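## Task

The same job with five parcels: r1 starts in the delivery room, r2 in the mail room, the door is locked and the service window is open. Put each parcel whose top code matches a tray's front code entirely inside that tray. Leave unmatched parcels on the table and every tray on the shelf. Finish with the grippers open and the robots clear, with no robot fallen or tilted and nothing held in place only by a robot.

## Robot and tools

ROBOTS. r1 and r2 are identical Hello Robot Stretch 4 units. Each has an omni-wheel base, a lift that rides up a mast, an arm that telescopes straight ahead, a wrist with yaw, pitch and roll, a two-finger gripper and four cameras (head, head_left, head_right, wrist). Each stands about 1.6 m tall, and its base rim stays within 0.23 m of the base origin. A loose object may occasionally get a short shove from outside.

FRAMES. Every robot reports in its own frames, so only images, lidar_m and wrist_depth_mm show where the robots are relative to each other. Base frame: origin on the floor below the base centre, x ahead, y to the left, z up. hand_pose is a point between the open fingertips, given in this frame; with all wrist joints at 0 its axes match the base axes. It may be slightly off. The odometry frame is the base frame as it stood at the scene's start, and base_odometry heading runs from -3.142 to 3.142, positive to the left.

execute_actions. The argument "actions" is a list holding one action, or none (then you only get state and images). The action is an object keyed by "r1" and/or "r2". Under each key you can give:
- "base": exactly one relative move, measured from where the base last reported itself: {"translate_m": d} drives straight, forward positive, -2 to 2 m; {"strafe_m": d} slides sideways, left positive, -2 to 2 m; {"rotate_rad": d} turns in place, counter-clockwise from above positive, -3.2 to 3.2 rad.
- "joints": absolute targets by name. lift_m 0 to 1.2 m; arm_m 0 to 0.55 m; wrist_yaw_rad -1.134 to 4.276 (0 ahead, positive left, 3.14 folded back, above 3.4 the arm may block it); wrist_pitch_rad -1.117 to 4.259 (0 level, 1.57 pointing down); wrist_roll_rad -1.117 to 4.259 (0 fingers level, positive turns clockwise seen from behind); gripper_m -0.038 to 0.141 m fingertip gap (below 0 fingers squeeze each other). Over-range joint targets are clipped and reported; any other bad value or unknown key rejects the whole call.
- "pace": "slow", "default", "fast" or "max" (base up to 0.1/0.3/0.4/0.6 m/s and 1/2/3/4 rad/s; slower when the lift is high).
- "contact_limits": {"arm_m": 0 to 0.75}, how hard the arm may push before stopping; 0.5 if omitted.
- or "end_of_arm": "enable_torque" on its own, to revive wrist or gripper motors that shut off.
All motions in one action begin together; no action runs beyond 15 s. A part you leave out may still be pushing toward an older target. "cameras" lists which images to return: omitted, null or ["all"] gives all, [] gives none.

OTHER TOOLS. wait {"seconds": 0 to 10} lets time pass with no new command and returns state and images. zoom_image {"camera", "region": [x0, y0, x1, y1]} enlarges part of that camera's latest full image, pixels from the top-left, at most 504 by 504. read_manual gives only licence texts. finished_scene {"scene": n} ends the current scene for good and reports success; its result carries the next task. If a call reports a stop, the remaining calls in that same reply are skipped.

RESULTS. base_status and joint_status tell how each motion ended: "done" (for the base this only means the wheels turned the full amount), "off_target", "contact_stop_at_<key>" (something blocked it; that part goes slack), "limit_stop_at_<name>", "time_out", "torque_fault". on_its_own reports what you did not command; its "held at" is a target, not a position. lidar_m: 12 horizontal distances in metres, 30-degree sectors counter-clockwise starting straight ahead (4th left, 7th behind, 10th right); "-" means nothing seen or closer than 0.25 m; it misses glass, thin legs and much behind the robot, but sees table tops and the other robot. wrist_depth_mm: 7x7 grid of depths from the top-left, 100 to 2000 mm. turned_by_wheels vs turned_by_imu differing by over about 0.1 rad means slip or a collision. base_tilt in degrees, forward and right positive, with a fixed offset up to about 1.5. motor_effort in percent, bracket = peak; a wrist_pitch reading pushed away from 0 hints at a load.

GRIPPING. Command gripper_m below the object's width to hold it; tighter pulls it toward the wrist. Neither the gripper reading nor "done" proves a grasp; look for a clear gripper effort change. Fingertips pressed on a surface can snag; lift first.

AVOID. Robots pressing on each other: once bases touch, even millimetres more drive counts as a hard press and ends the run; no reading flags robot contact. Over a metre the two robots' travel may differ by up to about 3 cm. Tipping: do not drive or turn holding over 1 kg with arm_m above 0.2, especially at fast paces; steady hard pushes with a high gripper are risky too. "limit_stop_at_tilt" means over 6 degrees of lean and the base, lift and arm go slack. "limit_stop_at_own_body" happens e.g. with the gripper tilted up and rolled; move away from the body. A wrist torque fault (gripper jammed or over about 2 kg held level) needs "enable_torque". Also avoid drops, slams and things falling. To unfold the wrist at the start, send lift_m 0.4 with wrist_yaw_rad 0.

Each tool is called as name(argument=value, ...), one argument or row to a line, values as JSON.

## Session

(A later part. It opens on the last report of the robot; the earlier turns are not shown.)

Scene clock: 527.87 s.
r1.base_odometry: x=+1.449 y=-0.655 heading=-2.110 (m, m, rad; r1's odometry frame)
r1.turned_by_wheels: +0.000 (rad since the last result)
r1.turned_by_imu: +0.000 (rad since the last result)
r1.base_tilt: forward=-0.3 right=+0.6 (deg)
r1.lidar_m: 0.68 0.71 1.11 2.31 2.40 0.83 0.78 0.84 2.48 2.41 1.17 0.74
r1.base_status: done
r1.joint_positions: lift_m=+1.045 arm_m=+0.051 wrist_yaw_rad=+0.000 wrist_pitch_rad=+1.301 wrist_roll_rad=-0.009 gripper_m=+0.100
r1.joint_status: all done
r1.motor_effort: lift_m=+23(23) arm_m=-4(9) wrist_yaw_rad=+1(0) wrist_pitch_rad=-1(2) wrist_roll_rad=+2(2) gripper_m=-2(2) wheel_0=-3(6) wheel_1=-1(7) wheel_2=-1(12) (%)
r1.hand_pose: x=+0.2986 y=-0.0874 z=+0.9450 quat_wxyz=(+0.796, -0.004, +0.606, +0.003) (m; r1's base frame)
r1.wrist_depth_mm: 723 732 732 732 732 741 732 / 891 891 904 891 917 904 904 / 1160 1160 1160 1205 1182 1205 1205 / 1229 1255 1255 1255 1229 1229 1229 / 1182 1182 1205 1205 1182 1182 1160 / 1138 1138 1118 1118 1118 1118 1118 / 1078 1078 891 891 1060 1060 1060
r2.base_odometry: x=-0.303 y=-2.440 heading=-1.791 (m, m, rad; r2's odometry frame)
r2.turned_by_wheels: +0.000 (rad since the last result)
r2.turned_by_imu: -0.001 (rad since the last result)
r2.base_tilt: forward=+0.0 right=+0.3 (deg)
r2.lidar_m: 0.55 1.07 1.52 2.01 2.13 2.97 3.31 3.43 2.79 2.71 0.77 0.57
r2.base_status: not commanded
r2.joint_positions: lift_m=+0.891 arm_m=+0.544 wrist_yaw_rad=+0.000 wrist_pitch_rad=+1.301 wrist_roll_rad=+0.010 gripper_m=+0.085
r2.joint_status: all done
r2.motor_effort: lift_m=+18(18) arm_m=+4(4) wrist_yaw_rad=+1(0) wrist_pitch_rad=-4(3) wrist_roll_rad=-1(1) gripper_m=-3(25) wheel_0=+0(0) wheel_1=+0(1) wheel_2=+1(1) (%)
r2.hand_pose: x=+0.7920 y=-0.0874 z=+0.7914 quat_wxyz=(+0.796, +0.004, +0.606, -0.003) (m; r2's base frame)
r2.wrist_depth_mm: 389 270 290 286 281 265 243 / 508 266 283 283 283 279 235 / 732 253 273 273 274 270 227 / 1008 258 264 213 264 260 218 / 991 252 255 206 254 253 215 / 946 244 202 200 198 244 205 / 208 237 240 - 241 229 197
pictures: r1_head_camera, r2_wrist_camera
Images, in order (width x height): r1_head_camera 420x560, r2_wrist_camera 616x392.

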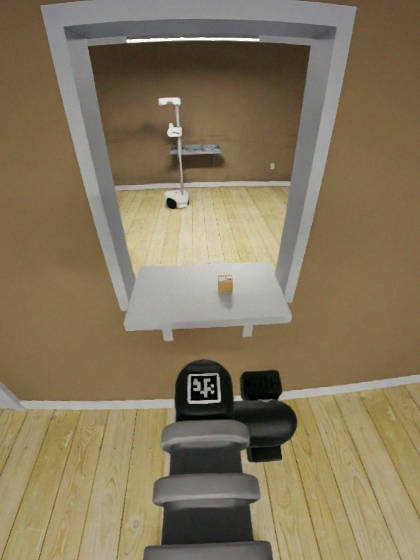

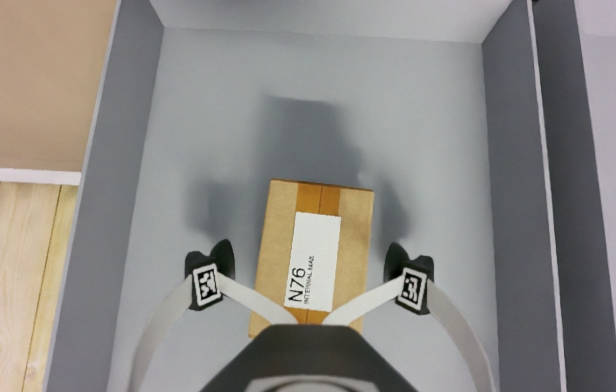

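execute_actions(
  actions=[
    {"r1":{"base":{"strafe_m":-0.82},"joints":{"lift_m":0.3,"gripper_m":0.12},"pace":"max"},"r2":{"base":{"translate_m":-0.78},"joints":{"lift_m":0.99},"pace":"max"}},
  ],
  cameras=["r2_head_camera","r1_head_left_camera"],
)

Scene clock: 547.83 s.
r1.base_odometry: x=+0.746 y=-0.234 heading=-2.110 (m, m, rad; r1's odometry frame)
r1.turned_by_wheels: +0.000 (rad since the last result)
r1.turned_by_imu: +0.000 (rad since the last result)
r1.base_tilt: forward=-0.3 right=+0.6 (deg)
r1.lidar_m: 0.81 0.84 0.95 2.91 1.16 0.87 1.55 2.36 1.66 1.57 1.20 0.86
r1.base_status: done
r1.joint_positions: lift_m=+0.300 arm_m=+0.051 wrist_yaw_rad=+0.000 wrist_pitch_rad=+1.301 wrist_roll_rad=-0.009 gripper_m=+0.120
r1.joint_status: all done
r1.motor_effort: lift_m=+19(20) arm_m=-4(4) wrist_yaw_rad=+0(1) wrist_pitch_rad=-1(2) wrist_roll_rad=-2(0) gripper_m=-1(0) wheel_0=+1(12) wheel_1=+0(10) wheel_2=+0(2) (%)
r1.hand_pose: x=+0.2986 y=-0.0874 z=+0.2004 quat_wxyz=(+0.796, -0.004, +0.605, +0.003) (m; r1's base frame)
r1.wrist_depth_mm: 530 530 521 525 521 517 521 / 500 496 496 500 496 492 492 / 484 473 473 473 473 473 466 / 452 455 449 455 449 449 445 / 433 430 433 433 430 427 424 / 415 413 410 415 413 404 407 / 397 394 392 394 387 387 392
r2.base_odometry: x=-0.133 y=-1.679 heading=-1.791 (m, m, rad; r2's odometry frame)
r2.turned_by_wheels: +0.000 (rad since the last result)
r2.turned_by_imu: -0.004 (rad since the last result)
r2.base_tilt: forward=+0.1 right=+0.3 (deg)
r2.lidar_m: 1.33 1.87 2.13 2.05 2.16 2.59 2.51 2.61 2.76 2.68 2.48 1.38
r2.base_status: done
r2.joint_positions: lift_m=+0.990 arm_m=+0.544 wrist_yaw_rad=+0.000 wrist_pitch_rad=+1.301 wrist_roll_rad=+0.010 gripper_m=+0.085
r2.joint_status: all done
r2.motor_effort: lift_m=+22(25) arm_m=+4(5) wrist_yaw_rad=+2(1) wrist_pitch_rad=-4(4) wrist_roll_rad=+0(1) gripper_m=-4(3) wheel_0=-2(4) wheel_1=+0(1) wheel_2=-1(9) (%)
r2.hand_pose: x=+0.7921 y=-0.0874 z=+0.8900 quat_wxyz=(+0.796, +0.004, +0.605, -0.003) (m; r2's base frame)
r2.wrist_depth_mm: 1255 1255 1281 1255 1255 1281 1281 / 1205 1229 1205 1205 1205 1229 1205 / 1160 1160 1160 1182 1160 1160 1160 / 1118 1118 1118 1138 1138 1138 1138 / 1078 1078 1078 1078 1078 1078 1098 / 1060 1060 1042 1060 1042 1060 1060 / 1025 1025 1025 - 1042 1025 1025
pictures: r1_head_left_camera, r2_head_camera
Images, in order (width x height): r1_head_left_camera 420x672, r2_head_camera 420x560.

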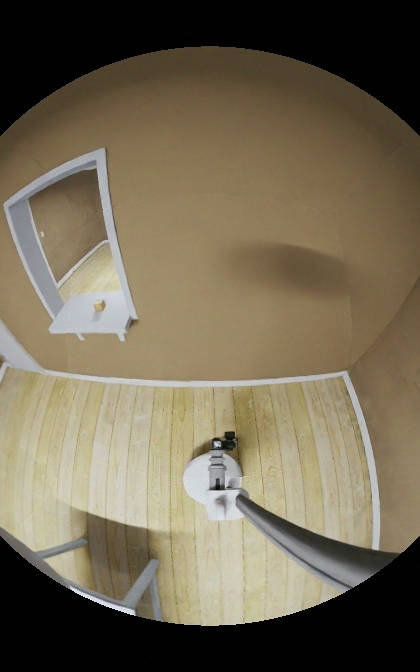

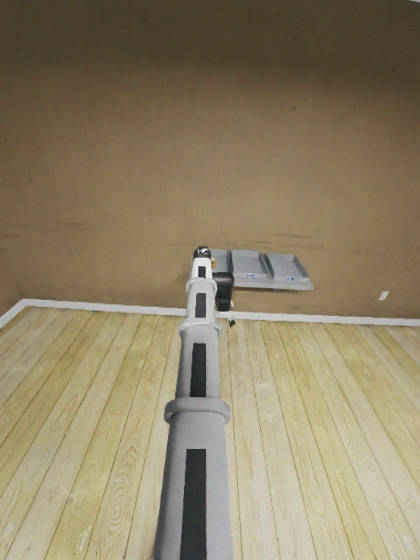

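execute_actions(
  actions=[
    {"r1":{"base":{"translate_m":-1.85},"joints":{"lift_m":0.99},"pace":"max"},"r2":{"base":{"rotate_rad":-2.927},"joints":{"lift_m":0.25,"arm_m":0.05,"gripper_m":0.12},"pace":"max"}},
  ],
  cameras=["r2_head_camera","r1_head_left_camera"],
)

Scene clock: 566.03 s.
r1.base_odometry: x=+1.696 y=+1.353 heading=-2.111 (m, m, rad; r1's odometry frame)
r1.turned_by_wheels: +0.000 (rad since the last result)
r1.turned_by_imu: +0.004 (rad since the last result)
r1.base_tilt: forward=-0.3 right=+0.7 (deg)
r1.lidar_m: 2.60 0.46 0.33 0.32 0.36 0.52 1.62 1.67 1.73 1.62 1.67 2.27
r1.base_status: done
r1.joint_positions: lift_m=+0.990 arm_m=+0.051 wrist_yaw_rad=+0.000 wrist_pitch_rad=+1.301 wrist_roll_rad=-0.009 gripper_m=+0.120
r1.joint_status: all done
r1.motor_effort: lift_m=+24(25) arm_m=-4(4) wrist_yaw_rad=+0(0) wrist_pitch_rad=-2(1) wrist_roll_rad=+1(0) gripper_m=-2(3) wheel_0=-1(8) wheel_1=-1(8) wheel_2=-1(15) (%)
r1.hand_pose: x=+0.2986 y=-0.0874 z=+0.8900 quat_wxyz=(+0.796, -0.004, +0.605, +0.003) (m; r1's base frame)
r1.wrist_depth_mm: 1366 1336 1366 1366 1336 1366 1336 / 1308 1281 1281 1308 1281 1281 1281 / 1255 1229 1229 1229 1205 1205 1205 / 1205 1182 1160 1182 1182 1160 1160 / 1138 1118 1118 1118 1138 1118 1098 / 1098 917 1060 1060 1060 1060 1060 / 1042 904 831 820 1008 1025 1025
r2.base_odometry: x=-0.133 y=-1.679 heading=+1.566 (m, m, rad; r2's odometry frame)
r2.turned_by_wheels: -2.927 (rad since the last result)
r2.turned_by_imu: -2.950 (rad since the last result)
r2.base_tilt: forward=+0.0 right=+0.4 (deg)
r2.lidar_m: 2.38 2.87 2.69 2.69 2.10 1.34 1.34 2.07 2.03 2.04 2.34 2.48
r2.base_status: done
r2.joint_positions: lift_m=+0.250 arm_m=+0.051 wrist_yaw_rad=+0.000 wrist_pitch_rad=+1.301 wrist_roll_rad=+0.010 gripper_m=+0.120
r2.joint_status: all done
r2.motor_effort: lift_m=+18(24) arm_m=-5(8) wrist_yaw_rad=+0(0) wrist_pitch_rad=-3(2) wrist_roll_rad=+1(1) gripper_m=-1(2) wheel_0=+1(9) wheel_1=+1(8) wheel_2=+1(9) (%)
r2.hand_pose: x=+0.2987 y=-0.0874 z=+0.1504 quat_wxyz=(+0.796, +0.004, +0.605, -0.003) (m; r2's base frame)
r2.wrist_depth_mm: 439 436 436 436 436 439 436 / 421 421 418 421 421 418 424 / 404 404 404 404 404 407 404 / 389 392 392 392 394 392 392 / 377 377 379 377 379 377 377 / 368 364 362 366 362 364 366 / 353 351 357 - 357 353 355
pictures: r1_head_left_camera, r2_head_camera
Images, in order (width x height): r1_head_left_camera 420x672, r2_head_camera 420x560.

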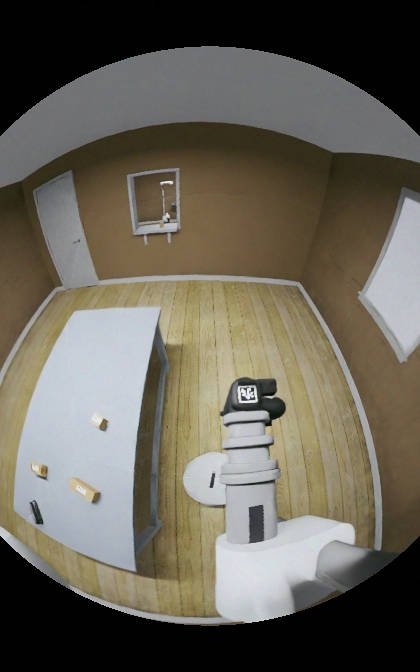

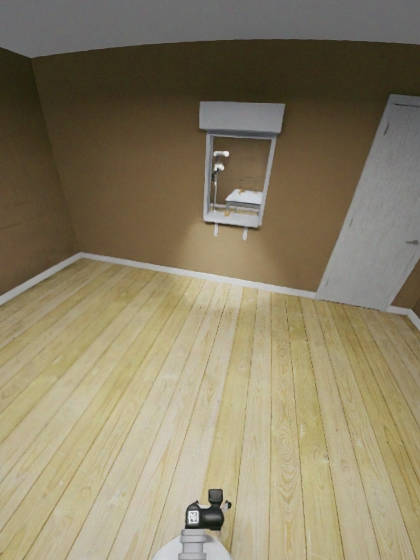

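execute_actions(
  actions=[
    {"r1":{"base":{"rotate_rad":1.625},"joints":{"lift_m":1.04,"arm_m":0.22},"pace":"default"},"r2":{"base":{"translate_m":1.98},"joints":{"lift_m":1.09},"pace":"max"}},
  ],
  cameras=["r2_head_camera","r2_wrist_camera","r1_wrist_camera","r1_head_camera"],
)

Scene clock: 580.97 s.
r1.base_odometry: x=+1.696 y=+1.353 heading=-0.486 (m, m, rad; r1's odometry frame)
r1.turned_by_wheels: +1.625 (rad since the last result)
r1.turned_by_imu: +1.597 (rad since the last result)
r1.base_tilt: forward=-0.3 right=+0.6 (deg)
r1.lidar_m: 0.31 0.36 0.53 1.60 1.72 1.68 1.62 1.71 2.40 2.61 0.46 0.33
r1.base_status: done
r1.joint_positions: lift_m=+1.040 arm_m=+0.219 wrist_yaw_rad=+0.000 wrist_pitch_rad=+1.301 wrist_roll_rad=-0.009 gripper_m=+0.120
r1.joint_status: all done
r1.motor_effort: lift_m=+24(24) arm_m=+4(4) wrist_yaw_rad=+0(0) wrist_pitch_rad=-1(1) wrist_roll_rad=-1(3) gripper_m=+1(2) wheel_0=-2(9) wheel_1=+0(4) wheel_2=-2(7) (%)
r1.hand_pose: x=+0.4672 y=-0.0874 z=+0.9400 quat_wxyz=(+0.796, -0.004, +0.605, +0.003) (m; r1's base frame)
r1.wrist_depth_mm: 500 496 492 496 492 492 488 / 477 473 469 473 466 462 462 / 452 449 449 449 449 442 442 / 430 377 424 427 427 427 421 / 410 373 407 407 404 359 402 / 394 389 389 392 389 384 387 / 377 373 368 370 368 368 370
r2.base_odometry: x=-0.123 y=+0.301 heading=+1.566 (m, m, rad; r2's odometry frame)
r2.turned_by_wheels: +0.000 (rad since the last result)
r2.turned_by_imu: +0.007 (rad since the last result)
r2.base_tilt: forward=+0.1 right=+0.3 (deg)
r2.lidar_m: 0.44 0.69 1.22 2.16 2.56 3.72 3.70 2.95 2.56 1.19 0.57 0.48
r2.base_status: done
r2.joint_positions: lift_m=+1.090 arm_m=+0.051 wrist_yaw_rad=+0.000 wrist_pitch_rad=+1.301 wrist_roll_rad=+0.010 gripper_m=+0.120
r2.joint_status: all done
r2.motor_effort: lift_m=+22(27) arm_m=-4(5) wrist_yaw_rad=+2(2) wrist_pitch_rad=+0(4) wrist_roll_rad=-1(0) gripper_m=-1(1) wheel_0=-1(6) wheel_1=+0(5) wheel_2=+2(11) (%)
r2.hand_pose: x=+0.2987 y=-0.0874 z=+0.9900 quat_wxyz=(+0.796, +0.004, +0.605, -0.003) (m; r2's base frame)
r2.wrist_depth_mm: 668 591 517 368 368 368 370 / 976 820 691 377 357 353 355 / 1255 1281 1008 831 707 615 349 / 1229 1229 1255 1229 1060 854 732 / 1182 1182 1182 1205 1182 1182 1078 / 1160 1118 1025 1118 1138 1138 1160 / 1098 1118 960 - 1138 1098 1118
pictures: r1_head_camera, r1_wrist_camera, r2_head_camera, r2_wrist_camera
Images, in order (width x height): r1_head_camera 420x560, r1_wrist_camera 616x392, r2_head_camera 420x560, r2_wrist_camera 616x392.

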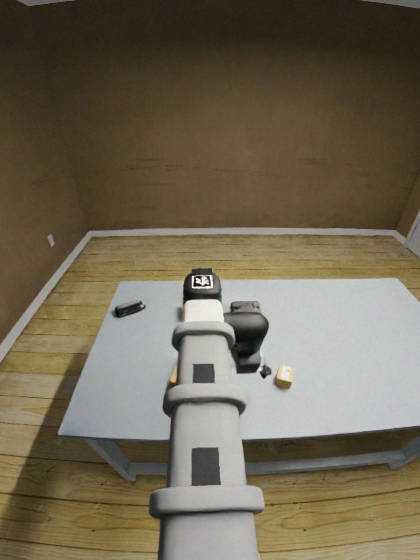

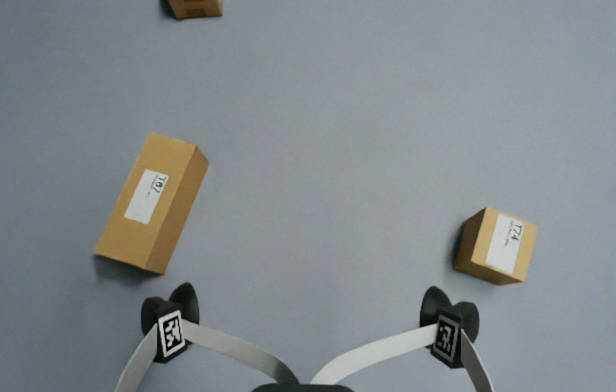

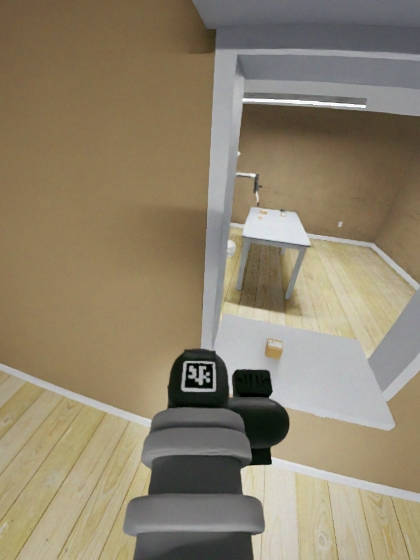

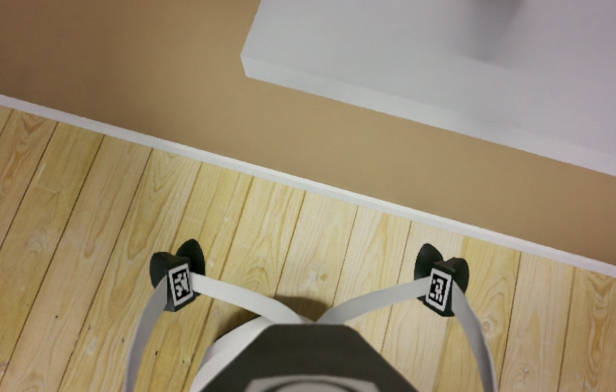

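zoom_image(
  camera="r1_wrist_camera",
  region=[110, 155, 190, 235],
)

zoom_image(
  camera="r1_wrist_camera",
  region=[460, 200, 545, 285],
)

Region (110, 155, 190, 235) of r1_wrist_camera's 616x392 image, scaled by 6.300.

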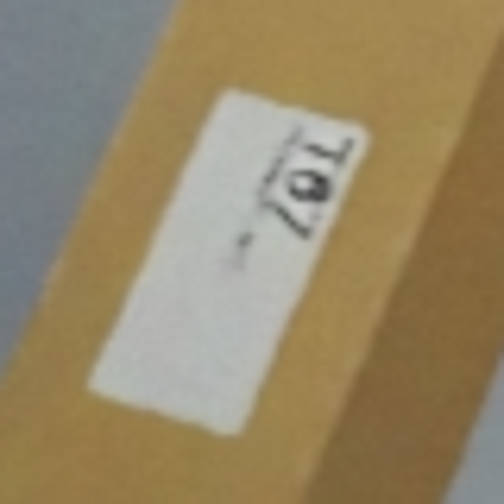

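Region (460, 200, 545, 285) of r1_wrist_camera's 616x392 image, scaled by 5.929.

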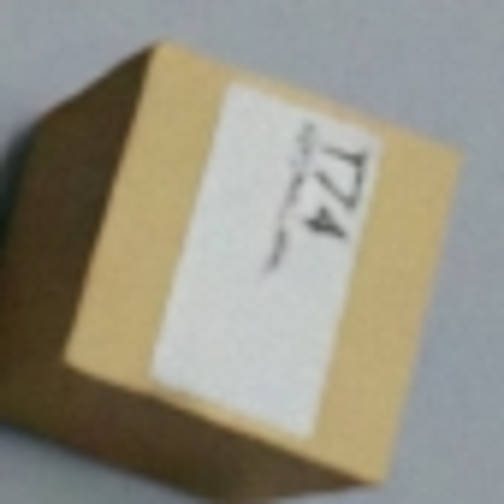

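execute_actions(
  actions=[
    {"r1":{"base":{"rotate_rad":0.189},"joints":{"lift_m":0.99,"arm_m":0.545},"pace":"fast"},"r2":{"base":{"rotate_rad":-0.295},"joints":{"arm_m":0.43},"pace":"fast"}},
  ],
  cameras=["r2_wrist_camera","r1_wrist_camera"],
)

Scene clock: 614.50 s.
r1.base_odometry: x=+1.696 y=+1.353 heading=-0.297 (m, m, rad; r1's odometry frame)
r1.turned_by_wheels: +0.188 (rad since the last result)
r1.turned_by_imu: +0.185 (rad since the last result)
r1.base_tilt: forward=-0.3 right=+0.6 (deg)
r1.lidar_m: 0.32 0.39 1.62 1.61 1.85 1.63 1.62 1.83 2.67 0.79 0.43 0.32
r1.base_status: done
r1.joint_positions: lift_m=+0.990 arm_m=+0.544 wrist_yaw_rad=+0.000 wrist_pitch_rad=+1.300 wrist_roll_rad=-0.009 gripper_m=+0.120
r1.joint_status: all done
r1.motor_effort: lift_m=+18(25) arm_m=+4(7) wrist_yaw_rad=+0(2) wrist_pitch_rad=+0(2) wrist_roll_rad=+1(0) gripper_m=-1(1) wheel_0=-4(7) wheel_1=-3(4) wheel_2=-1(7) (%)
r1.hand_pose: x=+0.7922 y=-0.0874 z=+0.8905 quat_wxyz=(+0.796, -0.004, +0.605, +0.003) (m; r1's base frame)
r1.wrist_depth_mm: 442 436 436 433 1336 1336 1366 / 418 413 410 410 410 410 407 / 349 384 392 389 392 387 387 / 375 375 373 322 370 373 370 / 359 357 355 312 353 353 351 / 343 340 340 342 340 338 338 / 329 327 324 325 322 320 324
r2.base_odometry: x=-0.123 y=+0.301 heading=+1.271 (m, m, rad; r2's odometry frame)
r2.turned_by_wheels: -0.295 (rad since the last result)
r2.turned_by_imu: -0.297 (rad since the last result)
r2.base_tilt: forward=+0.1 right=+0.3 (deg)
r2.lidar_m: 0.47 0.60 0.81 2.12 2.27 3.04 3.79 3.77 2.65 2.53 0.86 0.50
r2.base_status: done
r2.joint_positions: lift_m=+1.090 arm_m=+0.429 wrist_yaw_rad=+0.000 wrist_pitch_rad=+1.301 wrist_roll_rad=+0.010 gripper_m=+0.120
r2.joint_status: all done
r2.motor_effort: lift_m=+22(22) arm_m=+4(9) wrist_yaw_rad=+1(1) wrist_pitch_rad=-2(2) wrist_roll_rad=-1(0) gripper_m=+0(3) wheel_0=+1(7) wheel_1=+1(4) wheel_2=+2(6) (%)
r2.hand_pose: x=+0.6771 y=-0.0874 z=+0.9900 quat_wxyz=(+0.796, +0.004, +0.605, -0.003) (m; r2's base frame)
r2.wrist_depth_mm: 1366 1366 1366 1366 1366 1366 1336 / 1308 1336 1308 1308 1308 1308 1336 / 1255 340 342 340 342 342 340 / 327 329 329 327 330 329 329 / 310 319 317 268 315 319 317 / 306 306 303 260 304 306 309 / 296 296 300 - 298 297 298
pictures: r1_wrist_camera, r2_wrist_camera
Images, in order (width x height): r1_wrist_camera 616x392, r2_wrist_camera 616x392.

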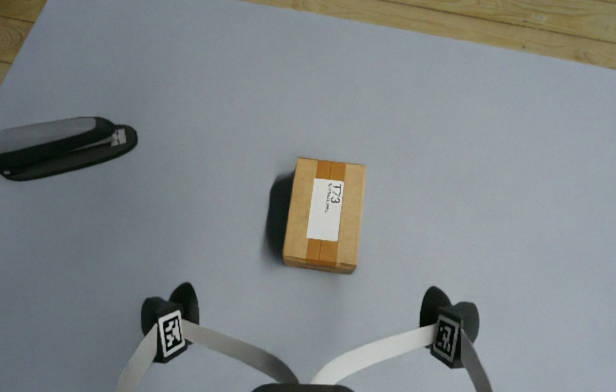

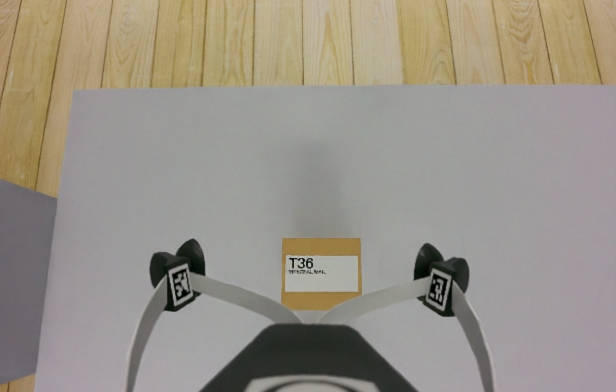

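zoom_image(
  camera="r1_wrist_camera",
  region=[295, 170, 365, 240],
)

Region (295, 170, 365, 240) of r1_wrist_camera's 616x392 image, scaled by 7.200.

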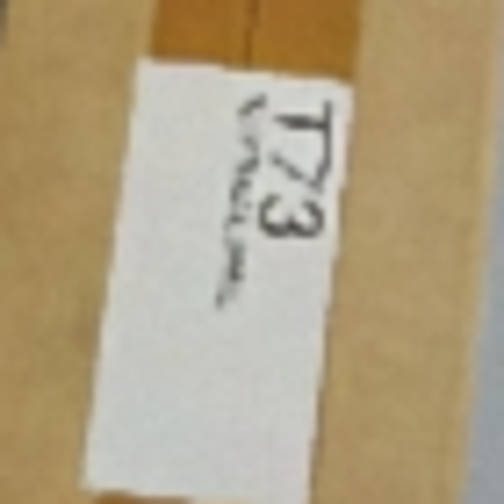

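execute_actions(
  actions=[
    {"r1":{"joints":{"arm_m":0.2},"pace":"max"},"r2":{"joints":{"arm_m":0.424,"lift_m":1.02},"pace":"max"}},
  ],
  cameras=["r2_wrist_camera","r1_wrist_camera"],
)

Scene clock: 630.67 s.
r1.base_odometry: x=+1.696 y=+1.353 heading=-0.297 (m, m, rad; r1's odometry frame)
r1.turned_by_wheels: +0.000 (rad since the last result)
r1.turned_by_imu: +0.000 (rad since the last result)
r1.base_tilt: forward=-0.3 right=+0.6 (deg)
r1.lidar_m: 0.34 0.39 1.60 1.59 1.84 1.64 1.62 1.81 2.69 0.79 0.41 0.36
r1.base_status: not commanded
r1.joint_positions: lift_m=+0.990 arm_m=+0.201 wrist_yaw_rad=+0.000 wrist_pitch_rad=+1.301 wrist_roll_rad=-0.009 gripper_m=+0.120
r1.joint_status: all done
r1.motor_effort: lift_m=+18(18) arm_m=-4(1) wrist_yaw_rad=+1(0) wrist_pitch_rad=-2(2) wrist_roll_rad=-1(1) gripper_m=+0(2) wheel_0=-4(4) wheel_1=-3(3) wheel_2=-1(1) (%)
r1.hand_pose: x=+0.4486 y=-0.0874 z=+0.8904 quat_wxyz=(+0.796, -0.004, +0.606, +0.003) (m; r1's base frame)
r1.wrist_depth_mm: 439 436 436 433 433 433 430 / 418 418 413 413 407 407 410 / 392 397 389 384 392 392 387 / 379 375 324 370 373 375 370 / 359 362 357 357 357 355 355 / 347 343 340 342 340 338 340 / 336 329 325 325 324 322 325
r2.base_odometry: x=-0.123 y=+0.301 heading=+1.271 (m, m, rad; r2's odometry frame)
r2.turned_by_wheels: +0.000 (rad since the last result)
r2.turned_by_imu: -0.001 (rad since the last result)
r2.base_tilt: forward=+0.0 right=+0.4 (deg)
r2.lidar_m: 0.48 0.60 0.82 2.12 2.23 3.05 3.78 3.73 2.65 2.54 0.88 0.49
r2.base_status: not commanded
r2.joint_positions: lift_m=+1.020 arm_m=+0.425 wrist_yaw_rad=+0.000 wrist_pitch_rad=+1.301 wrist_roll_rad=+0.010 gripper_m=+0.120
r2.joint_status: all done
r2.motor_effort: lift_m=+18(17) arm_m=-4(5) wrist_yaw_rad=+1(0) wrist_pitch_rad=-3(3) wrist_roll_rad=-1(0) gripper_m=-3(0) wheel_0=+0(1) wheel_1=+2(1) wheel_2=+2(2) (%)
r2.hand_pose: x=+0.6727 y=-0.0874 z=+0.9203 quat_wxyz=(+0.796, +0.004, +0.605, -0.003) (m; r2's base frame)
r2.wrist_depth_mm: 1281 1281 1281 1308 1308 1308 1308 / 276 277 276 276 277 278 277 / 267 267 266 266 267 267 267 / 257 257 257 257 257 258 257 / 250 249 250 200 247 250 250 / 241 239 238 193 238 239 241 / 234 232 236 - 236 234 234
pictures: r1_wrist_camera, r2_wrist_camera
Images, in order (width x height): r1_wrist_camera 616x392, r2_wrist_camera 616x392.

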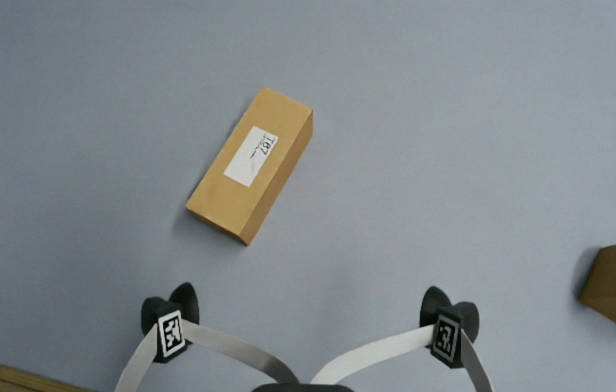

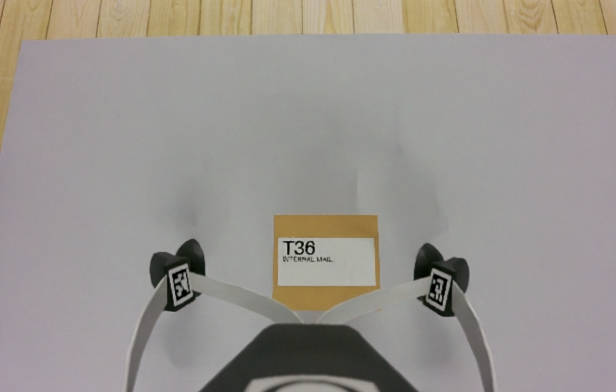

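execute_actions(
  actions=[
    {"r1":{"base":{"rotate_rad":-0.5},"joints":{"arm_m":0.18},"pace":"max"},"r2":{"joints":{"gripper_m":0.015},"pace":"max"}},
  ],
  cameras=["r2_wrist_camera","r1_wrist_camera"],
)

Scene clock: 639.40 s.
r1.base_odometry: x=+1.696 y=+1.353 heading=-0.797 (m, m, rad; r1's odometry frame)
r1.turned_by_wheels: -0.499 (rad since the last result)
r1.turned_by_imu: -0.492 (rad since the last result)
r1.base_tilt: forward=-0.3 right=+0.6 (deg)
r1.lidar_m: 0.31 0.32 0.39 1.61 1.60 1.88 1.61 1.62 1.85 2.66 0.76 0.43
r1.base_status: done
r1.joint_positions: lift_m=+0.990 arm_m=+0.181 wrist_yaw_rad=+0.000 wrist_pitch_rad=+1.301 wrist_roll_rad=-0.009 gripper_m=+0.120
r1.joint_status: all done
r1.motor_effort: lift_m=+18(18) arm_m=-4(2) wrist_yaw_rad=+1(0) wrist_pitch_rad=+0(2) wrist_roll_rad=+1(3) gripper_m=+1(0) wheel_0=+3(7) wheel_1=+2(8) wheel_2=+1(7) (%)
r1.hand_pose: x=+0.4287 y=-0.0874 z=+0.8904 quat_wxyz=(+0.796, -0.004, +0.605, +0.003) (m; r1's base frame)
r1.wrist_depth_mm: 442 436 439 433 433 430 430 / 418 418 413 413 413 410 407 / 397 394 394 349 392 392 389 / 377 377 377 375 373 373 370 / 362 362 359 357 357 355 355 / 345 342 342 342 343 345 1042 / 332 327 327 332 1008 991 1025
r2.base_odometry: x=-0.123 y=+0.301 heading=+1.271 (m, m, rad; r2's odometry frame)
r2.turned_by_wheels: +0.000 (rad since the last result)
r2.turned_by_imu: -0.001 (rad since the last result)
r2.base_tilt: forward=+0.1 right=+0.4 (deg)
r2.lidar_m: 0.46 0.60 0.84 2.10 2.29 3.04 3.78 3.78 2.65 2.55 0.88 0.52
r2.base_status: not commanded
r2.joint_positions: lift_m=+1.020 arm_m=+0.425 wrist_yaw_rad=+0.000 wrist_pitch_rad=+1.301 wrist_roll_rad=+0.010 gripper_m=+0.016
r2.joint_status: all done
r2.motor_effort: lift_m=+18(18) arm_m=-5(5) wrist_yaw_rad=+4(1) wrist_pitch_rad=-3(2) wrist_roll_rad=+0(0) gripper_m=-24(22) wheel_0=+1(0) wheel_1=+1(1) wheel_2=+2(2) (%)
r2.hand_pose: x=+0.6727 y=-0.0874 z=+0.9203 quat_wxyz=(+0.796, +0.004, +0.605, -0.003) (m; r2's base frame)
r2.wrist_depth_mm: 1308 1308 1281 1308 1281 1308 1281 / 277 276 276 277 276 277 278 / 266 266 267 266 267 267 267 / 258 257 257 257 257 258 258 / 249 250 249 190 251 249 250 / 240 239 189 183 189 240 241 / 233 233 236 - 236 233 233
pictures: r1_wrist_camera, r2_wrist_camera
Images, in order (width x height): r1_wrist_camera 616x392, r2_wrist_camera 616x392.

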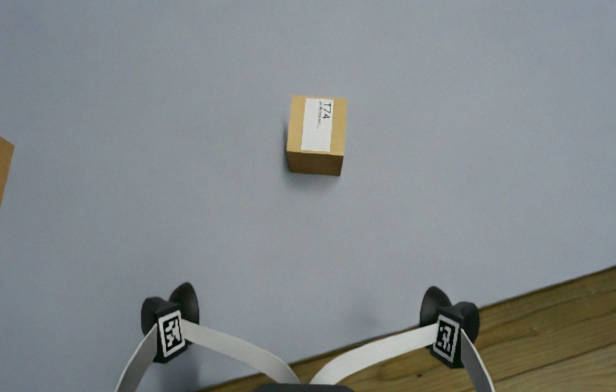

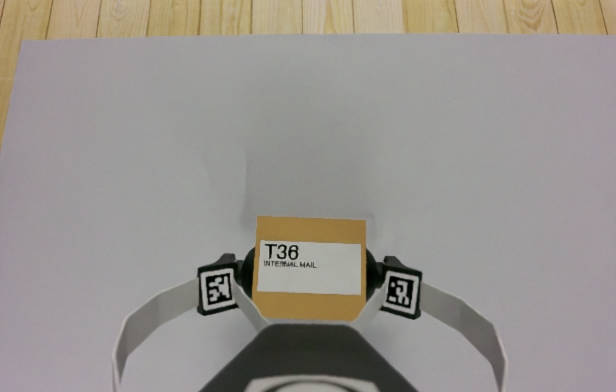

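execute_actions(
  actions=[
    {"r1":{"base":{"translate_m":-0.2},"joints":{"arm_m":0.02},"pace":"max"},"r2":{"base":{"translate_m":-0.2},"joints":{"arm_m":0.08,"lift_m":1.045},"pace":"max"}},
  ],
  cameras=["r2_wrist_camera"],
)

Scene clock: 676.90 s.
r1.base_odometry: x=+1.557 y=+1.496 heading=-0.797 (m, m, rad; r1's odometry frame)
r1.turned_by_wheels: +0.000 (rad since the last result)
r1.turned_by_imu: +0.000 (rad since the last result)
r1.base_tilt: forward=-0.3 right=+0.6 (deg)
r1.lidar_m: 0.52 0.52 0.60 1.57 1.56 1.68 1.43 1.42 1.62 2.71 1.16 0.63
r1.base_status: done
r1.joint_positions: lift_m=+0.990 arm_m=+0.021 wrist_yaw_rad=+0.000 wrist_pitch_rad=+1.301 wrist_roll_rad=-0.009 gripper_m=+0.120
r1.joint_status: all done
r1.motor_effort: lift_m=+18(18) arm_m=-4(5) wrist_yaw_rad=+2(0) wrist_pitch_rad=-1(2) wrist_roll_rad=+4(1) gripper_m=+0(2) wheel_0=-3(6) wheel_1=-2(6) wheel_2=+0(11) (%)
r1.hand_pose: x=+0.2686 y=-0.0874 z=+0.8904 quat_wxyz=(+0.796, -0.004, +0.605, +0.003) (m; r1's base frame)
r1.wrist_depth_mm: 439 442 442 449 1366 1366 1308 / 430 1255 1281 1308 1281 1281 1255 / 1229 1255 1205 1229 1205 1182 1205 / 1182 1160 1138 1160 1138 1160 1160 / 1118 1118 1118 1118 1118 1118 1118 / 1098 1060 1078 1078 1078 1078 1078 / 1025 1042 831 831 1025 991 1025
r2.base_odometry: x=-0.182 y=+0.110 heading=+1.271 (m, m, rad; r2's odometry frame)
r2.turned_by_wheels: +0.000 (rad since the last result)
r2.turned_by_imu: -0.001 (rad since the last result)
r2.base_tilt: forward=+0.0 right=+0.3 (deg)
r2.lidar_m: 0.64 0.80 1.10 2.17 2.24 3.01 3.57 3.60 2.65 2.56 1.16 0.71
r2.base_status: done
r2.joint_positions: lift_m=+1.045 arm_m=+0.081 wrist_yaw_rad=+0.000 wrist_pitch_rad=+1.301 wrist_roll_rad=+0.010 gripper_m=+0.016
r2.joint_status: all done
r2.motor_effort: lift_m=+23(28) arm_m=-5(4) wrist_yaw_rad=+3(3) wrist_pitch_rad=-4(4) wrist_roll_rad=-1(0) gripper_m=-23(25) wheel_0=+0(6) wheel_1=+0(6) wheel_2=+0(7) (%)
r2.hand_pose: x=+0.3285 y=-0.0874 z=+0.9449 quat_wxyz=(+0.796, +0.004, +0.606, -0.003) (m; r2's base frame)
r2.wrist_depth_mm: 723 723 723 732 732 732 732 / 917 917 931 931 946 946 946 / 1205 1182 1205 1205 1205 1182 1205 / 1182 1182 1182 1182 1205 1182 1182 / 1138 1160 1138 190 1138 1160 1160 / 1118 1098 189 183 188 1118 1098 / 1078 1078 1060 - 1078 1078 1078
pictures: r2_wrist_camera
Images, in order (width x height): r2_wrist_camera 616x392.

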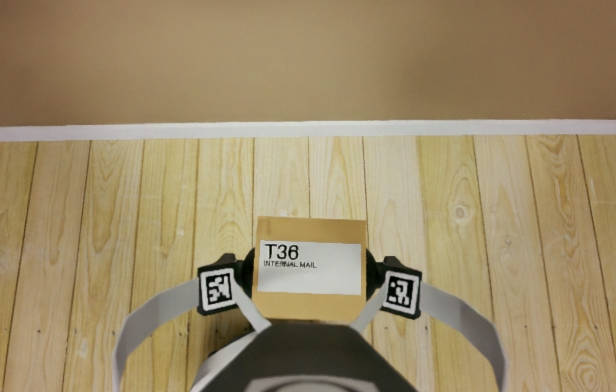

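execute_actions(
  actions=[
    {"r2":{"base":{"rotate_rad":-3.124},"joints":{"lift_m":0.22},"pace":"max"}},
  ],
  cameras=["r2_head_camera"],
)

Scene clock: 698.50 s.
r1.base_odometry: x=+1.557 y=+1.496 heading=-0.797 (m, m, rad; r1's odometry frame)
r1.turned_by_wheels: +0.000 (rad since the last result)
r1.turned_by_imu: +0.000 (rad since the last result)
r1.base_tilt: forward=-0.3 right=+0.6 (deg)
r1.lidar_m: 0.52 0.52 0.60 1.56 1.56 1.69 1.43 1.40 1.64 2.74 1.16 0.62
r1.base_status: not commanded
r1.joint_positions: lift_m=+0.990 arm_m=+0.021 wrist_yaw_rad=+0.000 wrist_pitch_rad=+1.301 wrist_roll_rad=-0.009 gripper_m=+0.120
r1.joint_status: not commanded
r1.motor_effort: lift_m=+18(18) arm_m=-4(4) wrist_yaw_rad=+2(1) wrist_pitch_rad=-1(1) wrist_roll_rad=+0(2) gripper_m=+0(2) wheel_0=-4(3) wheel_1=-3(2) wheel_2=+0(0) (%)
r1.hand_pose: x=+0.2686 y=-0.0874 z=+0.8904 quat_wxyz=(+0.796, -0.004, +0.605, +0.003) (m; r1's base frame)
r1.wrist_depth_mm: 439 436 445 449 1308 1336 1336 / 430 1255 1281 1308 1281 1281 1281 / 1229 1255 1255 1229 1205 1182 1205 / 1182 1182 1182 1160 1182 1182 1182 / 1138 1098 1118 1118 1138 1118 1118 / 1078 1078 1078 1078 1060 1042 1042 / 1060 1025 831 831 1025 1025 1008
r2.base_odometry: x=-0.182 y=+0.110 heading=-1.853 (m, m, rad; r2's odometry frame)
r2.turned_by_wheels: -3.124 (rad since the last result)
r2.turned_by_imu: -3.147 (rad since the last result)
r2.base_tilt: forward=+0.1 right=+0.3 (deg)
r2.lidar_m: 3.03 3.66 2.63 2.55 1.13 0.71 0.67 0.83 1.13 2.15 2.28 3.08
r2.base_status: done
r2.joint_positions: lift_m=+0.220 arm_m=+0.081 wrist_yaw_rad=+0.000 wrist_pitch_rad=+1.301 wrist_roll_rad=+0.010 gripper_m=+0.016
r2.joint_status: all done
r2.motor_effort: lift_m=+18(16) arm_m=-5(5) wrist_yaw_rad=+1(3) wrist_pitch_rad=-2(4) wrist_roll_rad=-1(0) gripper_m=-23(24) wheel_0=+0(2) wheel_1=+1(4) wheel_2=+1(3) (%)
r2.hand_pose: x=+0.3287 y=-0.0874 z=+0.1203 quat_wxyz=(+0.796, +0.004, +0.606, -0.003) (m; r2's base frame)
r2.wrist_depth_mm: 402 402 402 404 402 402 402 / 387 387 387 387 387 389 389 / 373 373 373 373 373 375 375 / 359 359 362 359 362 359 362 / 347 349 349 190 349 347 349 / 338 336 190 184 188 336 338 / 325 325 329 - 330 325 327
pictures: r2_head_camera
Images, in order (width x height): r2_head_camera 420x560.

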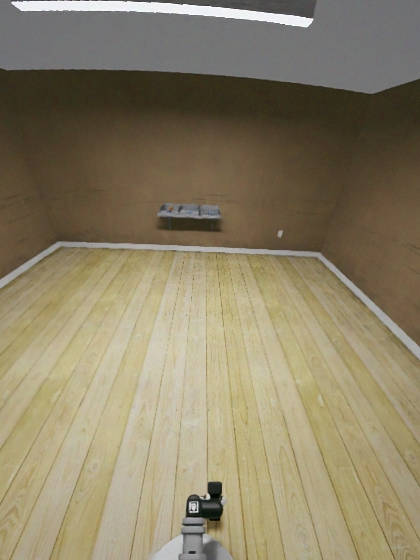

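execute_actions(
  actions=[
    {"r2":{"base":{"translate_m":2.0},"joints":{"lift_m":0.97},"pace":"max"}},
  ],
  cameras=["r2_head_camera","r2_wrist_camera"],
)

Scene clock: 709.40 s.
r1.base_odometry: x=+1.557 y=+1.496 heading=-0.797 (m, m, rad; r1's odometry frame)
r1.turned_by_wheels: +0.000 (rad since the last result)
r1.turned_by_imu: +0.000 (rad since the last result)
r1.base_tilt: forward=-0.3 right=+0.7 (deg)
r1.lidar_m: 0.51 0.52 0.62 1.58 1.57 1.72 1.44 1.42 1.64 2.72 1.16 0.60
r1.base_status: not commanded
r1.joint_positions: lift_m=+0.990 arm_m=+0.021 wrist_yaw_rad=+0.000 wrist_pitch_rad=+1.301 wrist_roll_rad=-0.009 gripper_m=+0.120
r1.joint_status: not commanded
r1.motor_effort: lift_m=+18(18) arm_m=-4(4) wrist_yaw_rad=+1(1) wrist_pitch_rad=-2(1) wrist_roll_rad=+1(1) gripper_m=-2(1) wheel_0=-3(4) wheel_1=-2(2) wheel_2=+0(0) (%)
r1.hand_pose: x=+0.2686 y=-0.0874 z=+0.8904 quat_wxyz=(+0.796, -0.004, +0.605, +0.003) (m; r1's base frame)
r1.wrist_depth_mm: 445 439 442 449 1366 1366 1366 / 427 1281 1255 1281 1281 1281 1281 / 1229 1229 1255 1229 1205 1205 1205 / 1182 1182 1182 1138 1160 1182 1160 / 1118 1118 1118 1138 1118 1118 1138 / 1098 1078 1078 1078 1078 1042 1060 / 1025 1042 831 820 1025 1008 1042
r2.base_odometry: x=-0.739 y=-1.811 heading=-1.853 (m, m, rad; r2's odometry frame)
r2.turned_by_wheels: +0.000 (rad since the last result)
r2.turned_by_imu: +0.006 (rad since the last result)
r2.base_tilt: forward=+0.0 right=+0.4 (deg)
r2.lidar_m: 1.02 1.08 2.19 2.57 2.64 2.90 2.78 2.92 2.25 2.15 2.13 1.52
r2.base_status: done
r2.joint_positions: lift_m=+0.970 arm_m=+0.081 wrist_yaw_rad=+0.000 wrist_pitch_rad=+1.301 wrist_roll_rad=+0.010 gripper_m=+0.016
r2.joint_status: all done
r2.motor_effort: lift_m=+22(26) arm_m=-4(4) wrist_yaw_rad=+1(2) wrist_pitch_rad=-3(4) wrist_roll_rad=+1(0) gripper_m=-23(23) wheel_0=-2(7) wheel_1=-1(14) wheel_2=+0(16) (%)
r2.hand_pose: x=+0.3286 y=-0.0874 z=+0.8700 quat_wxyz=(+0.796, +0.004, +0.605, -0.003) (m; r2's base frame)
r2.wrist_depth_mm: 1229 1255 1255 1229 1229 1255 1229 / 1205 1205 1182 1205 1182 1205 1205 / 1160 1138 1160 1138 1160 1138 1138 / 1118 1118 1098 1118 1098 1098 1118 / 1078 1078 1078 190 1078 1078 1060 / 1042 1025 189 183 188 1025 1042 / 1008 991 991 - 1025 991 1008
pictures: r2_head_camera, r2_wrist_camera
Images, in order (width x height): r2_head_camera 420x560, r2_wrist_camera 616x392.

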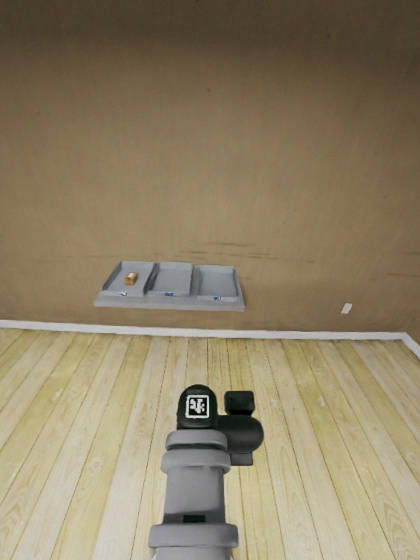

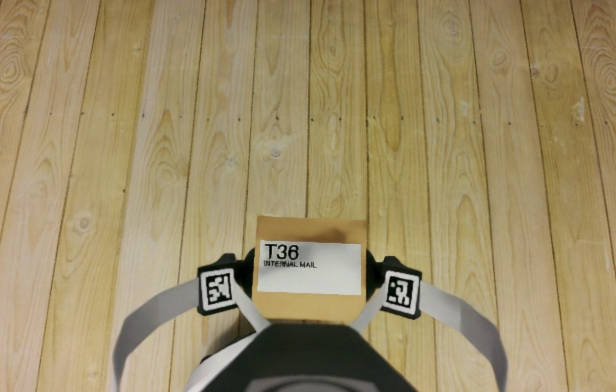

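execute_actions(
  actions=[
    {"r2":{"base":{"translate_m":0.475},"joints":{"arm_m":0.545},"pace":"max"}},
  ],
  cameras=["r2_wrist_camera"],
)

Scene clock: 721.77 s.
r1.base_odometry: x=+1.557 y=+1.496 heading=-0.797 (m, m, rad; r1's odometry frame)
r1.turned_by_wheels: +0.000 (rad since the last result)
r1.turned_by_imu: +0.000 (rad since the last result)
r1.base_tilt: forward=-0.3 right=+0.6 (deg)
r1.lidar_m: 0.54 0.51 0.62 1.58 1.57 1.69 1.43 1.44 1.63 2.72 1.13 0.64
r1.base_status: not commanded
r1.joint_positions: lift_m=+0.990 arm_m=+0.021 wrist_yaw_rad=+0.000 wrist_pitch_rad=+1.301 wrist_roll_rad=-0.009 gripper_m=+0.120
r1.joint_status: not commanded
r1.motor_effort: lift_m=+18(18) arm_m=-4(4) wrist_yaw_rad=+1(2) wrist_pitch_rad=-1(1) wrist_roll_rad=+0(0) gripper_m=-1(0) wheel_0=-3(4) wheel_1=-2(2) wheel_2=+0(1) (%)
r1.hand_pose: x=+0.2686 y=-0.0874 z=+0.8904 quat_wxyz=(+0.796, -0.004, +0.605, +0.003) (m; r1's base frame)
r1.wrist_depth_mm: 442 442 439 452 1336 1308 1336 / 427 1255 1281 1308 1308 1281 1281 / 1229 1255 1229 1229 1205 1205 1205 / 1182 1182 1160 1160 1160 1160 1138 / 1118 1118 1118 1118 1118 1118 1098 / 1098 1078 1060 1078 1078 1060 1060 / 1025 1042 842 820 1025 1025 1008
r2.base_odometry: x=-0.871 y=-2.267 heading=-1.853 (m, m, rad; r2's odometry frame)
r2.turned_by_wheels: +0.000 (rad since the last result)
r2.turned_by_imu: +0.001 (rad since the last result)
r2.base_tilt: forward=+0.1 right=+0.4 (deg)
r2.lidar_m: 0.56 0.61 0.84 2.57 2.69 3.41 3.30 3.05 2.25 2.18 1.45 0.61
r2.base_status: done
r2.joint_positions: lift_m=+0.970 arm_m=+0.544 wrist_yaw_rad=+0.000 wrist_pitch_rad=+1.301 wrist_roll_rad=+0.010 gripper_m=+0.016
r2.joint_status: all done
r2.motor_effort: lift_m=+22(22) arm_m=+4(4) wrist_yaw_rad=+1(2) wrist_pitch_rad=-3(5) wrist_roll_rad=-1(0) gripper_m=-24(23) wheel_0=+0(7) wheel_1=+1(7) wheel_2=+1(9) (%)
r2.hand_pose: x=+0.7922 y=-0.0874 z=+0.8700 quat_wxyz=(+0.796, +0.004, +0.605, -0.003) (m; r2's base frame)
r2.wrist_depth_mm: 357 364 364 362 364 373 387 / 368 366 364 364 364 357 492 / 357 353 353 355 355 353 676 / 343 340 342 343 345 340 1025 / 332 325 327 190 332 329 1060 / 320 276 189 184 189 274 1025 / 310 281 312 - 314 285 1008
pictures: r2_wrist_camera
Images, in order (width x height): r2_wrist_camera 616x392.

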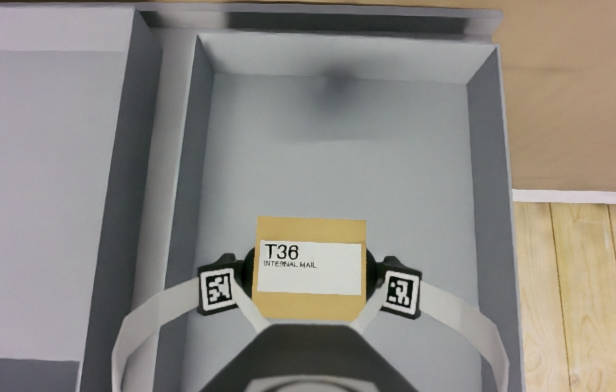

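execute_actions(
  actions=[
    {"r2":{"base":{"strafe_m":-0.015},"joints":{"lift_m":0.891},"pace":"max"}},
  ],
  cameras=["r2_wrist_camera"],
)

Scene clock: 730.40 s.
r1.base_odometry: x=+1.557 y=+1.496 heading=-0.797 (m, m, rad; r1's odometry frame)
r1.turned_by_wheels: +0.000 (rad since the last result)
r1.turned_by_imu: +0.000 (rad since the last result)
r1.base_tilt: forward=-0.3 right=+0.6 (deg)
r1.lidar_m: 0.52 0.51 0.61 1.54 1.56 1.71 1.42 1.43 1.64 2.75 1.17 0.62
r1.base_status: not commanded
r1.joint_positions: lift_m=+0.990 arm_m=+0.021 wrist_yaw_rad=+0.000 wrist_pitch_rad=+1.301 wrist_roll_rad=-0.009 gripper_m=+0.120
r1.joint_status: not commanded
r1.motor_effort: lift_m=+18(18) arm_m=-4(4) wrist_yaw_rad=+1(1) wrist_pitch_rad=-1(1) wrist_roll_rad=+1(3) gripper_m=+1(2) wheel_0=-3(3) wheel_1=-2(2) wheel_2=+0(0) (%)
r1.hand_pose: x=+0.2686 y=-0.0874 z=+0.8904 quat_wxyz=(+0.796, -0.004, +0.605, +0.003) (m; r1's base frame)
r1.wrist_depth_mm: 439 439 442 452 1336 1336 1366 / 424 1281 1281 1281 1281 1281 1255 / 1255 1255 1229 1255 1205 1205 1205 / 1182 1205 1138 1182 1182 1160 1160 / 1118 1138 1118 1118 1118 1138 1098 / 1078 1078 1078 1060 1078 1060 1060 / 1025 1008 831 820 1008 1008 1008
r2.base_odometry: x=-0.885 y=-2.263 heading=-1.853 (m, m, rad; r2's odometry frame)
r2.turned_by_wheels: +0.000 (rad since the last result)
r2.turned_by_imu: +0.000 (rad since the last result)
r2.base_tilt: forward=+0.1 right=+0.3 (deg)
r2.lidar_m: 0.57 0.59 0.85 2.57 2.69 3.39 3.32 3.11 2.24 2.15 1.44 0.61
r2.base_status: done
r2.joint_positions: lift_m=+0.891 arm_m=+0.544 wrist_yaw_rad=+0.000 wrist_pitch_rad=+1.301 wrist_roll_rad=+0.010 gripper_m=+0.016
r2.joint_status: all done
r2.motor_effort: lift_m=+19(18) arm_m=+4(4) wrist_yaw_rad=+0(0) wrist_pitch_rad=-3(4) wrist_roll_rad=+0(1) gripper_m=-21(22) wheel_0=+1(8) wheel_1=+0(13) wheel_2=+0(1) (%)
r2.hand_pose: x=+0.7921 y=-0.0874 z=+0.7913 quat_wxyz=(+0.796, +0.004, +0.606, -0.003) (m; r2's base frame)
r2.wrist_depth_mm: 253 281 291 289 290 277 377 / 243 272 283 283 283 279 439 / 239 258 273 272 273 272 627 / 240 243 264 264 264 262 549 / 236 246 256 190 255 254 603 / 225 217 190 184 188 244 218 / 220 236 241 - 241 237 214
pictures: r2_wrist_camera
Images, in order (width x height): r2_wrist_camera 616x392.

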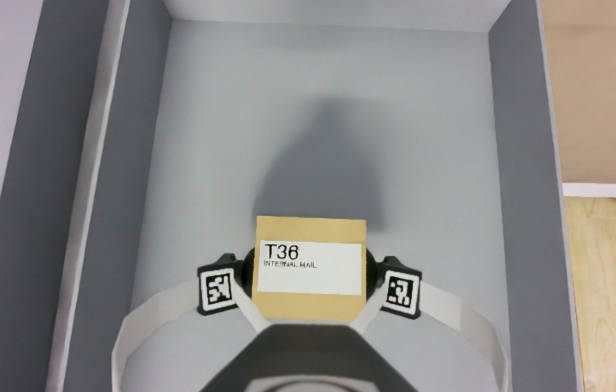

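execute_actions(
  actions=[
    {"r2":{"joints":{"gripper_m":0.085},"pace":"max"}},
  ],
  cameras=["r2_wrist_camera"],
)

execute_actions(
  actions=[
    {"r2":{"base":{"translate_m":-0.45},"joints":{"lift_m":1.0},"pace":"max"}},
  ],
  cameras=["r2_wrist_camera","r2_head_camera","r1_head_camera"],
)

Scene clock: 738.17 s.
r1.base_odometry: x=+1.557 y=+1.496 heading=-0.797 (m, m, rad; r1's odometry frame)
r1.turned_by_wheels: +0.000 (rad since the last result)
r1.turned_by_imu: +0.000 (rad since the last result)
r1.base_tilt: forward=-0.3 right=+0.6 (deg)
r1.lidar_m: 0.51 0.50 0.60 1.55 1.54 1.70 1.44 1.44 1.65 2.71 1.13 0.64
r1.base_status: not commanded
r1.joint_positions: lift_m=+0.990 arm_m=+0.021 wrist_yaw_rad=+0.000 wrist_pitch_rad=+1.301 wrist_roll_rad=-0.009 gripper_m=+0.120
r1.joint_status: not commanded
r1.motor_effort: lift_m=+18(18) arm_m=-4(4) wrist_yaw_rad=+1(3) wrist_pitch_rad=-1(1) wrist_roll_rad=+2(0) gripper_m=+2(1) wheel_0=-3(3) wheel_1=-2(3) wheel_2=+0(0) (%)
r1.hand_pose: x=+0.2686 y=-0.0874 z=+0.8904 quat_wxyz=(+0.796, -0.004, +0.605, +0.003) (m; r1's base frame)
r1.wrist_depth_mm: 442 439 442 452 1336 1336 1366 / 427 1281 1308 1308 1308 1308 1281 / 1255 1229 1229 1229 1205 1205 1182 / 1160 1182 1160 1160 1160 1160 1138 / 1118 1118 1118 1118 1118 1118 1118 / 1078 1078 1060 1078 1060 1060 1078 / 1060 1025 831 831 1008 1008 1008
r2.base_odometry: x=-0.885 y=-2.263 heading=-1.853 (m, m, rad; r2's odometry frame)
r2.turned_by_wheels: +0.000 (rad since the last result)
r2.turned_by_imu: -0.001 (rad since the last result)
r2.base_tilt: forward=+0.0 right=+0.3 (deg)
r2.lidar_m: 0.56 0.59 0.85 2.58 2.72 3.40 3.28 3.08 2.25 2.15 1.48 0.60
r2.base_status: not commanded
r2.joint_positions: lift_m=+0.891 arm_m=+0.544 wrist_yaw_rad=+0.000 wrist_pitch_rad=+1.301 wrist_roll_rad=+0.010 gripper_m=+0.085
r2.joint_status: all done
r2.motor_effort: lift_m=+19(19) arm_m=+4(4) wrist_yaw_rad=+0(0) wrist_pitch_rad=-5(4) wrist_roll_rad=+0(0) gripper_m=-2(22) wheel_0=+1(1) wheel_1=+0(0) wheel_2=+0(0) (%)
r2.hand_pose: x=+0.7921 y=-0.0874 z=+0.7913 quat_wxyz=(+0.796, +0.004, +0.606, -0.003) (m; r2's base frame)
r2.wrist_depth_mm: 253 279 290 289 290 277 377 / 244 272 283 283 283 279 442 / 239 258 273 274 273 272 627 / 240 243 264 264 265 263 549 / 236 246 255 206 254 253 609 / 225 231 244 200 206 247 219 / 220 234 240 - 241 236 214
pictures: r2_wrist_camera
Images, in order (width x height): r2_wrist_camera 616x392.

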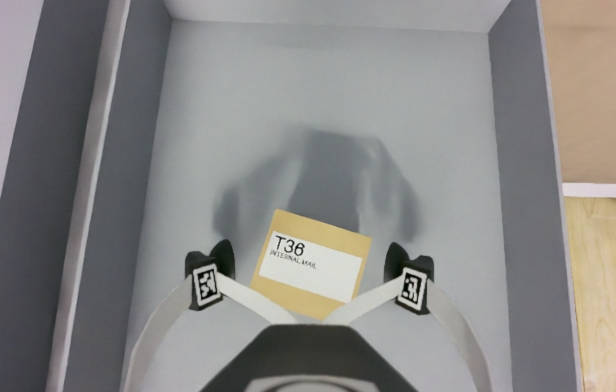

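Scene clock: 740.80 s.
r1.base_odometry: x=+1.557 y=+1.496 heading=-0.797 (m, m, rad; r1's odometry frame)
r1.turned_by_wheels: +0.000 (rad since the last result)
r1.turned_by_imu: +0.000 (rad since the last result)
r1.base_tilt: forward=-0.3 right=+0.7 (deg)
r1.lidar_m: 0.53 0.50 0.62 1.54 1.56 1.71 1.45 1.43 1.67 2.71 1.13 0.65
r1.base_status: not commanded
r1.joint_positions: lift_m=+0.990 arm_m=+0.021 wrist_yaw_rad=+0.000 wrist_pitch_rad=+1.301 wrist_roll_rad=-0.009 gripper_m=+0.120
r1.joint_status: not commanded
r1.motor_effort: lift_m=+18(18) arm_m=-4(4) wrist_yaw_rad=+2(2) wrist_pitch_rad=-1(1) wrist_roll_rad=-1(0) gripper_m=-2(0) wheel_0=-3(3) wheel_1=-2(3) wheel_2=+0(1) (%)
r1.hand_pose: x=+0.2686 y=-0.0874 z=+0.8904 quat_wxyz=(+0.796, -0.004, +0.605, +0.003) (m; r1's base frame)
r1.wrist_depth_mm: 442 439 439 452 1336 1366 1366 / 424 1281 1308 1281 1281 1281 1281 / 1281 1255 1229 1229 1229 1182 1229 / 1182 1205 1138 1182 1160 1182 1182 / 1118 1138 1138 1118 1098 1118 1098 / 1078 1060 1060 1078 1078 1025 1078 / 1042 1025 831 820 1008 991 1025
r2.base_odometry: x=-0.760 y=-1.831 heading=-1.853 (m, m, rad; r2's odometry frame)
r2.turned_by_wheels: +0.000 (rad since the last result)
r2.turned_by_imu: -0.002 (rad since the last result)
r2.base_tilt: forward=+0.1 right=+0.3 (deg)
r2.lidar_m: 1.03 1.08 2.13 2.57 2.71 2.95 2.81 2.92 2.23 2.15 2.08 1.54
r2.base_status: done
r2.joint_positions: lift_m=+1.000 arm_m=+0.544 wrist_yaw_rad=+0.000 wrist_pitch_rad=+1.301 wrist_roll_rad=+0.010 gripper_m=+0.085
r2.joint_status: all done
r2.motor_effort: lift_m=+22(27) arm_m=+4(4) wrist_yaw_rad=+0(1) wrist_pitch_rad=-2(3) wrist_roll_rad=-1(0) gripper_m=-3(4) wheel_0=-1(4) wheel_1=-1(6) wheel_2=-2(14) (%)
r2.hand_pose: x=+0.7921 y=-0.0874 z=+0.9000 quat_wxyz=(+0.796, +0.004, +0.605, -0.003) (m; r2's base frame)
r2.wrist_depth_mm: 427 424 424 421 418 1008 1025 / 1205 1205 1182 1205 1229 1205 1229 / 1182 1182 1182 1182 1182 1160 1182 / 1138 1138 1118 1138 1138 1138 1138 / 1098 1078 1098 1118 1098 1098 1098 / 1078 1060 1060 1060 1060 1060 1060 / 1025 1042 1042 - 1042 1042 1042
pictures: r1_head_camera, r2_head_camera, r2_wrist_camera
Images, in order (width x height): r1_head_camera 420x560, r2_head_camera 420x560, r2_wrist_camera 616x392.

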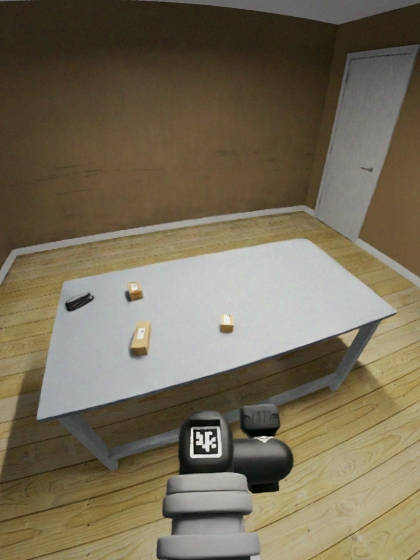

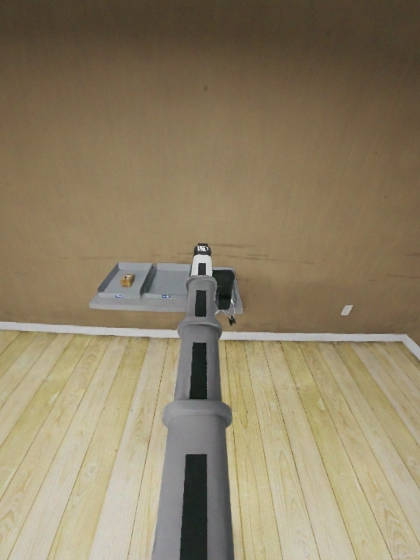

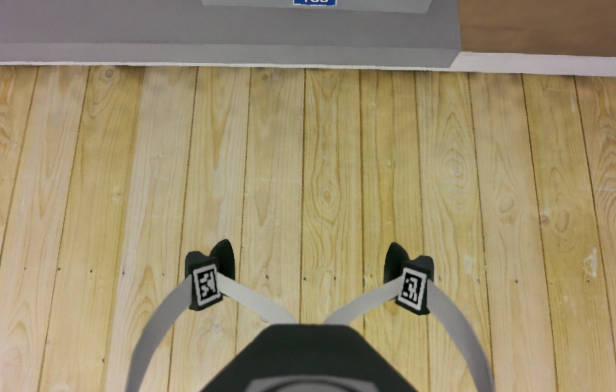

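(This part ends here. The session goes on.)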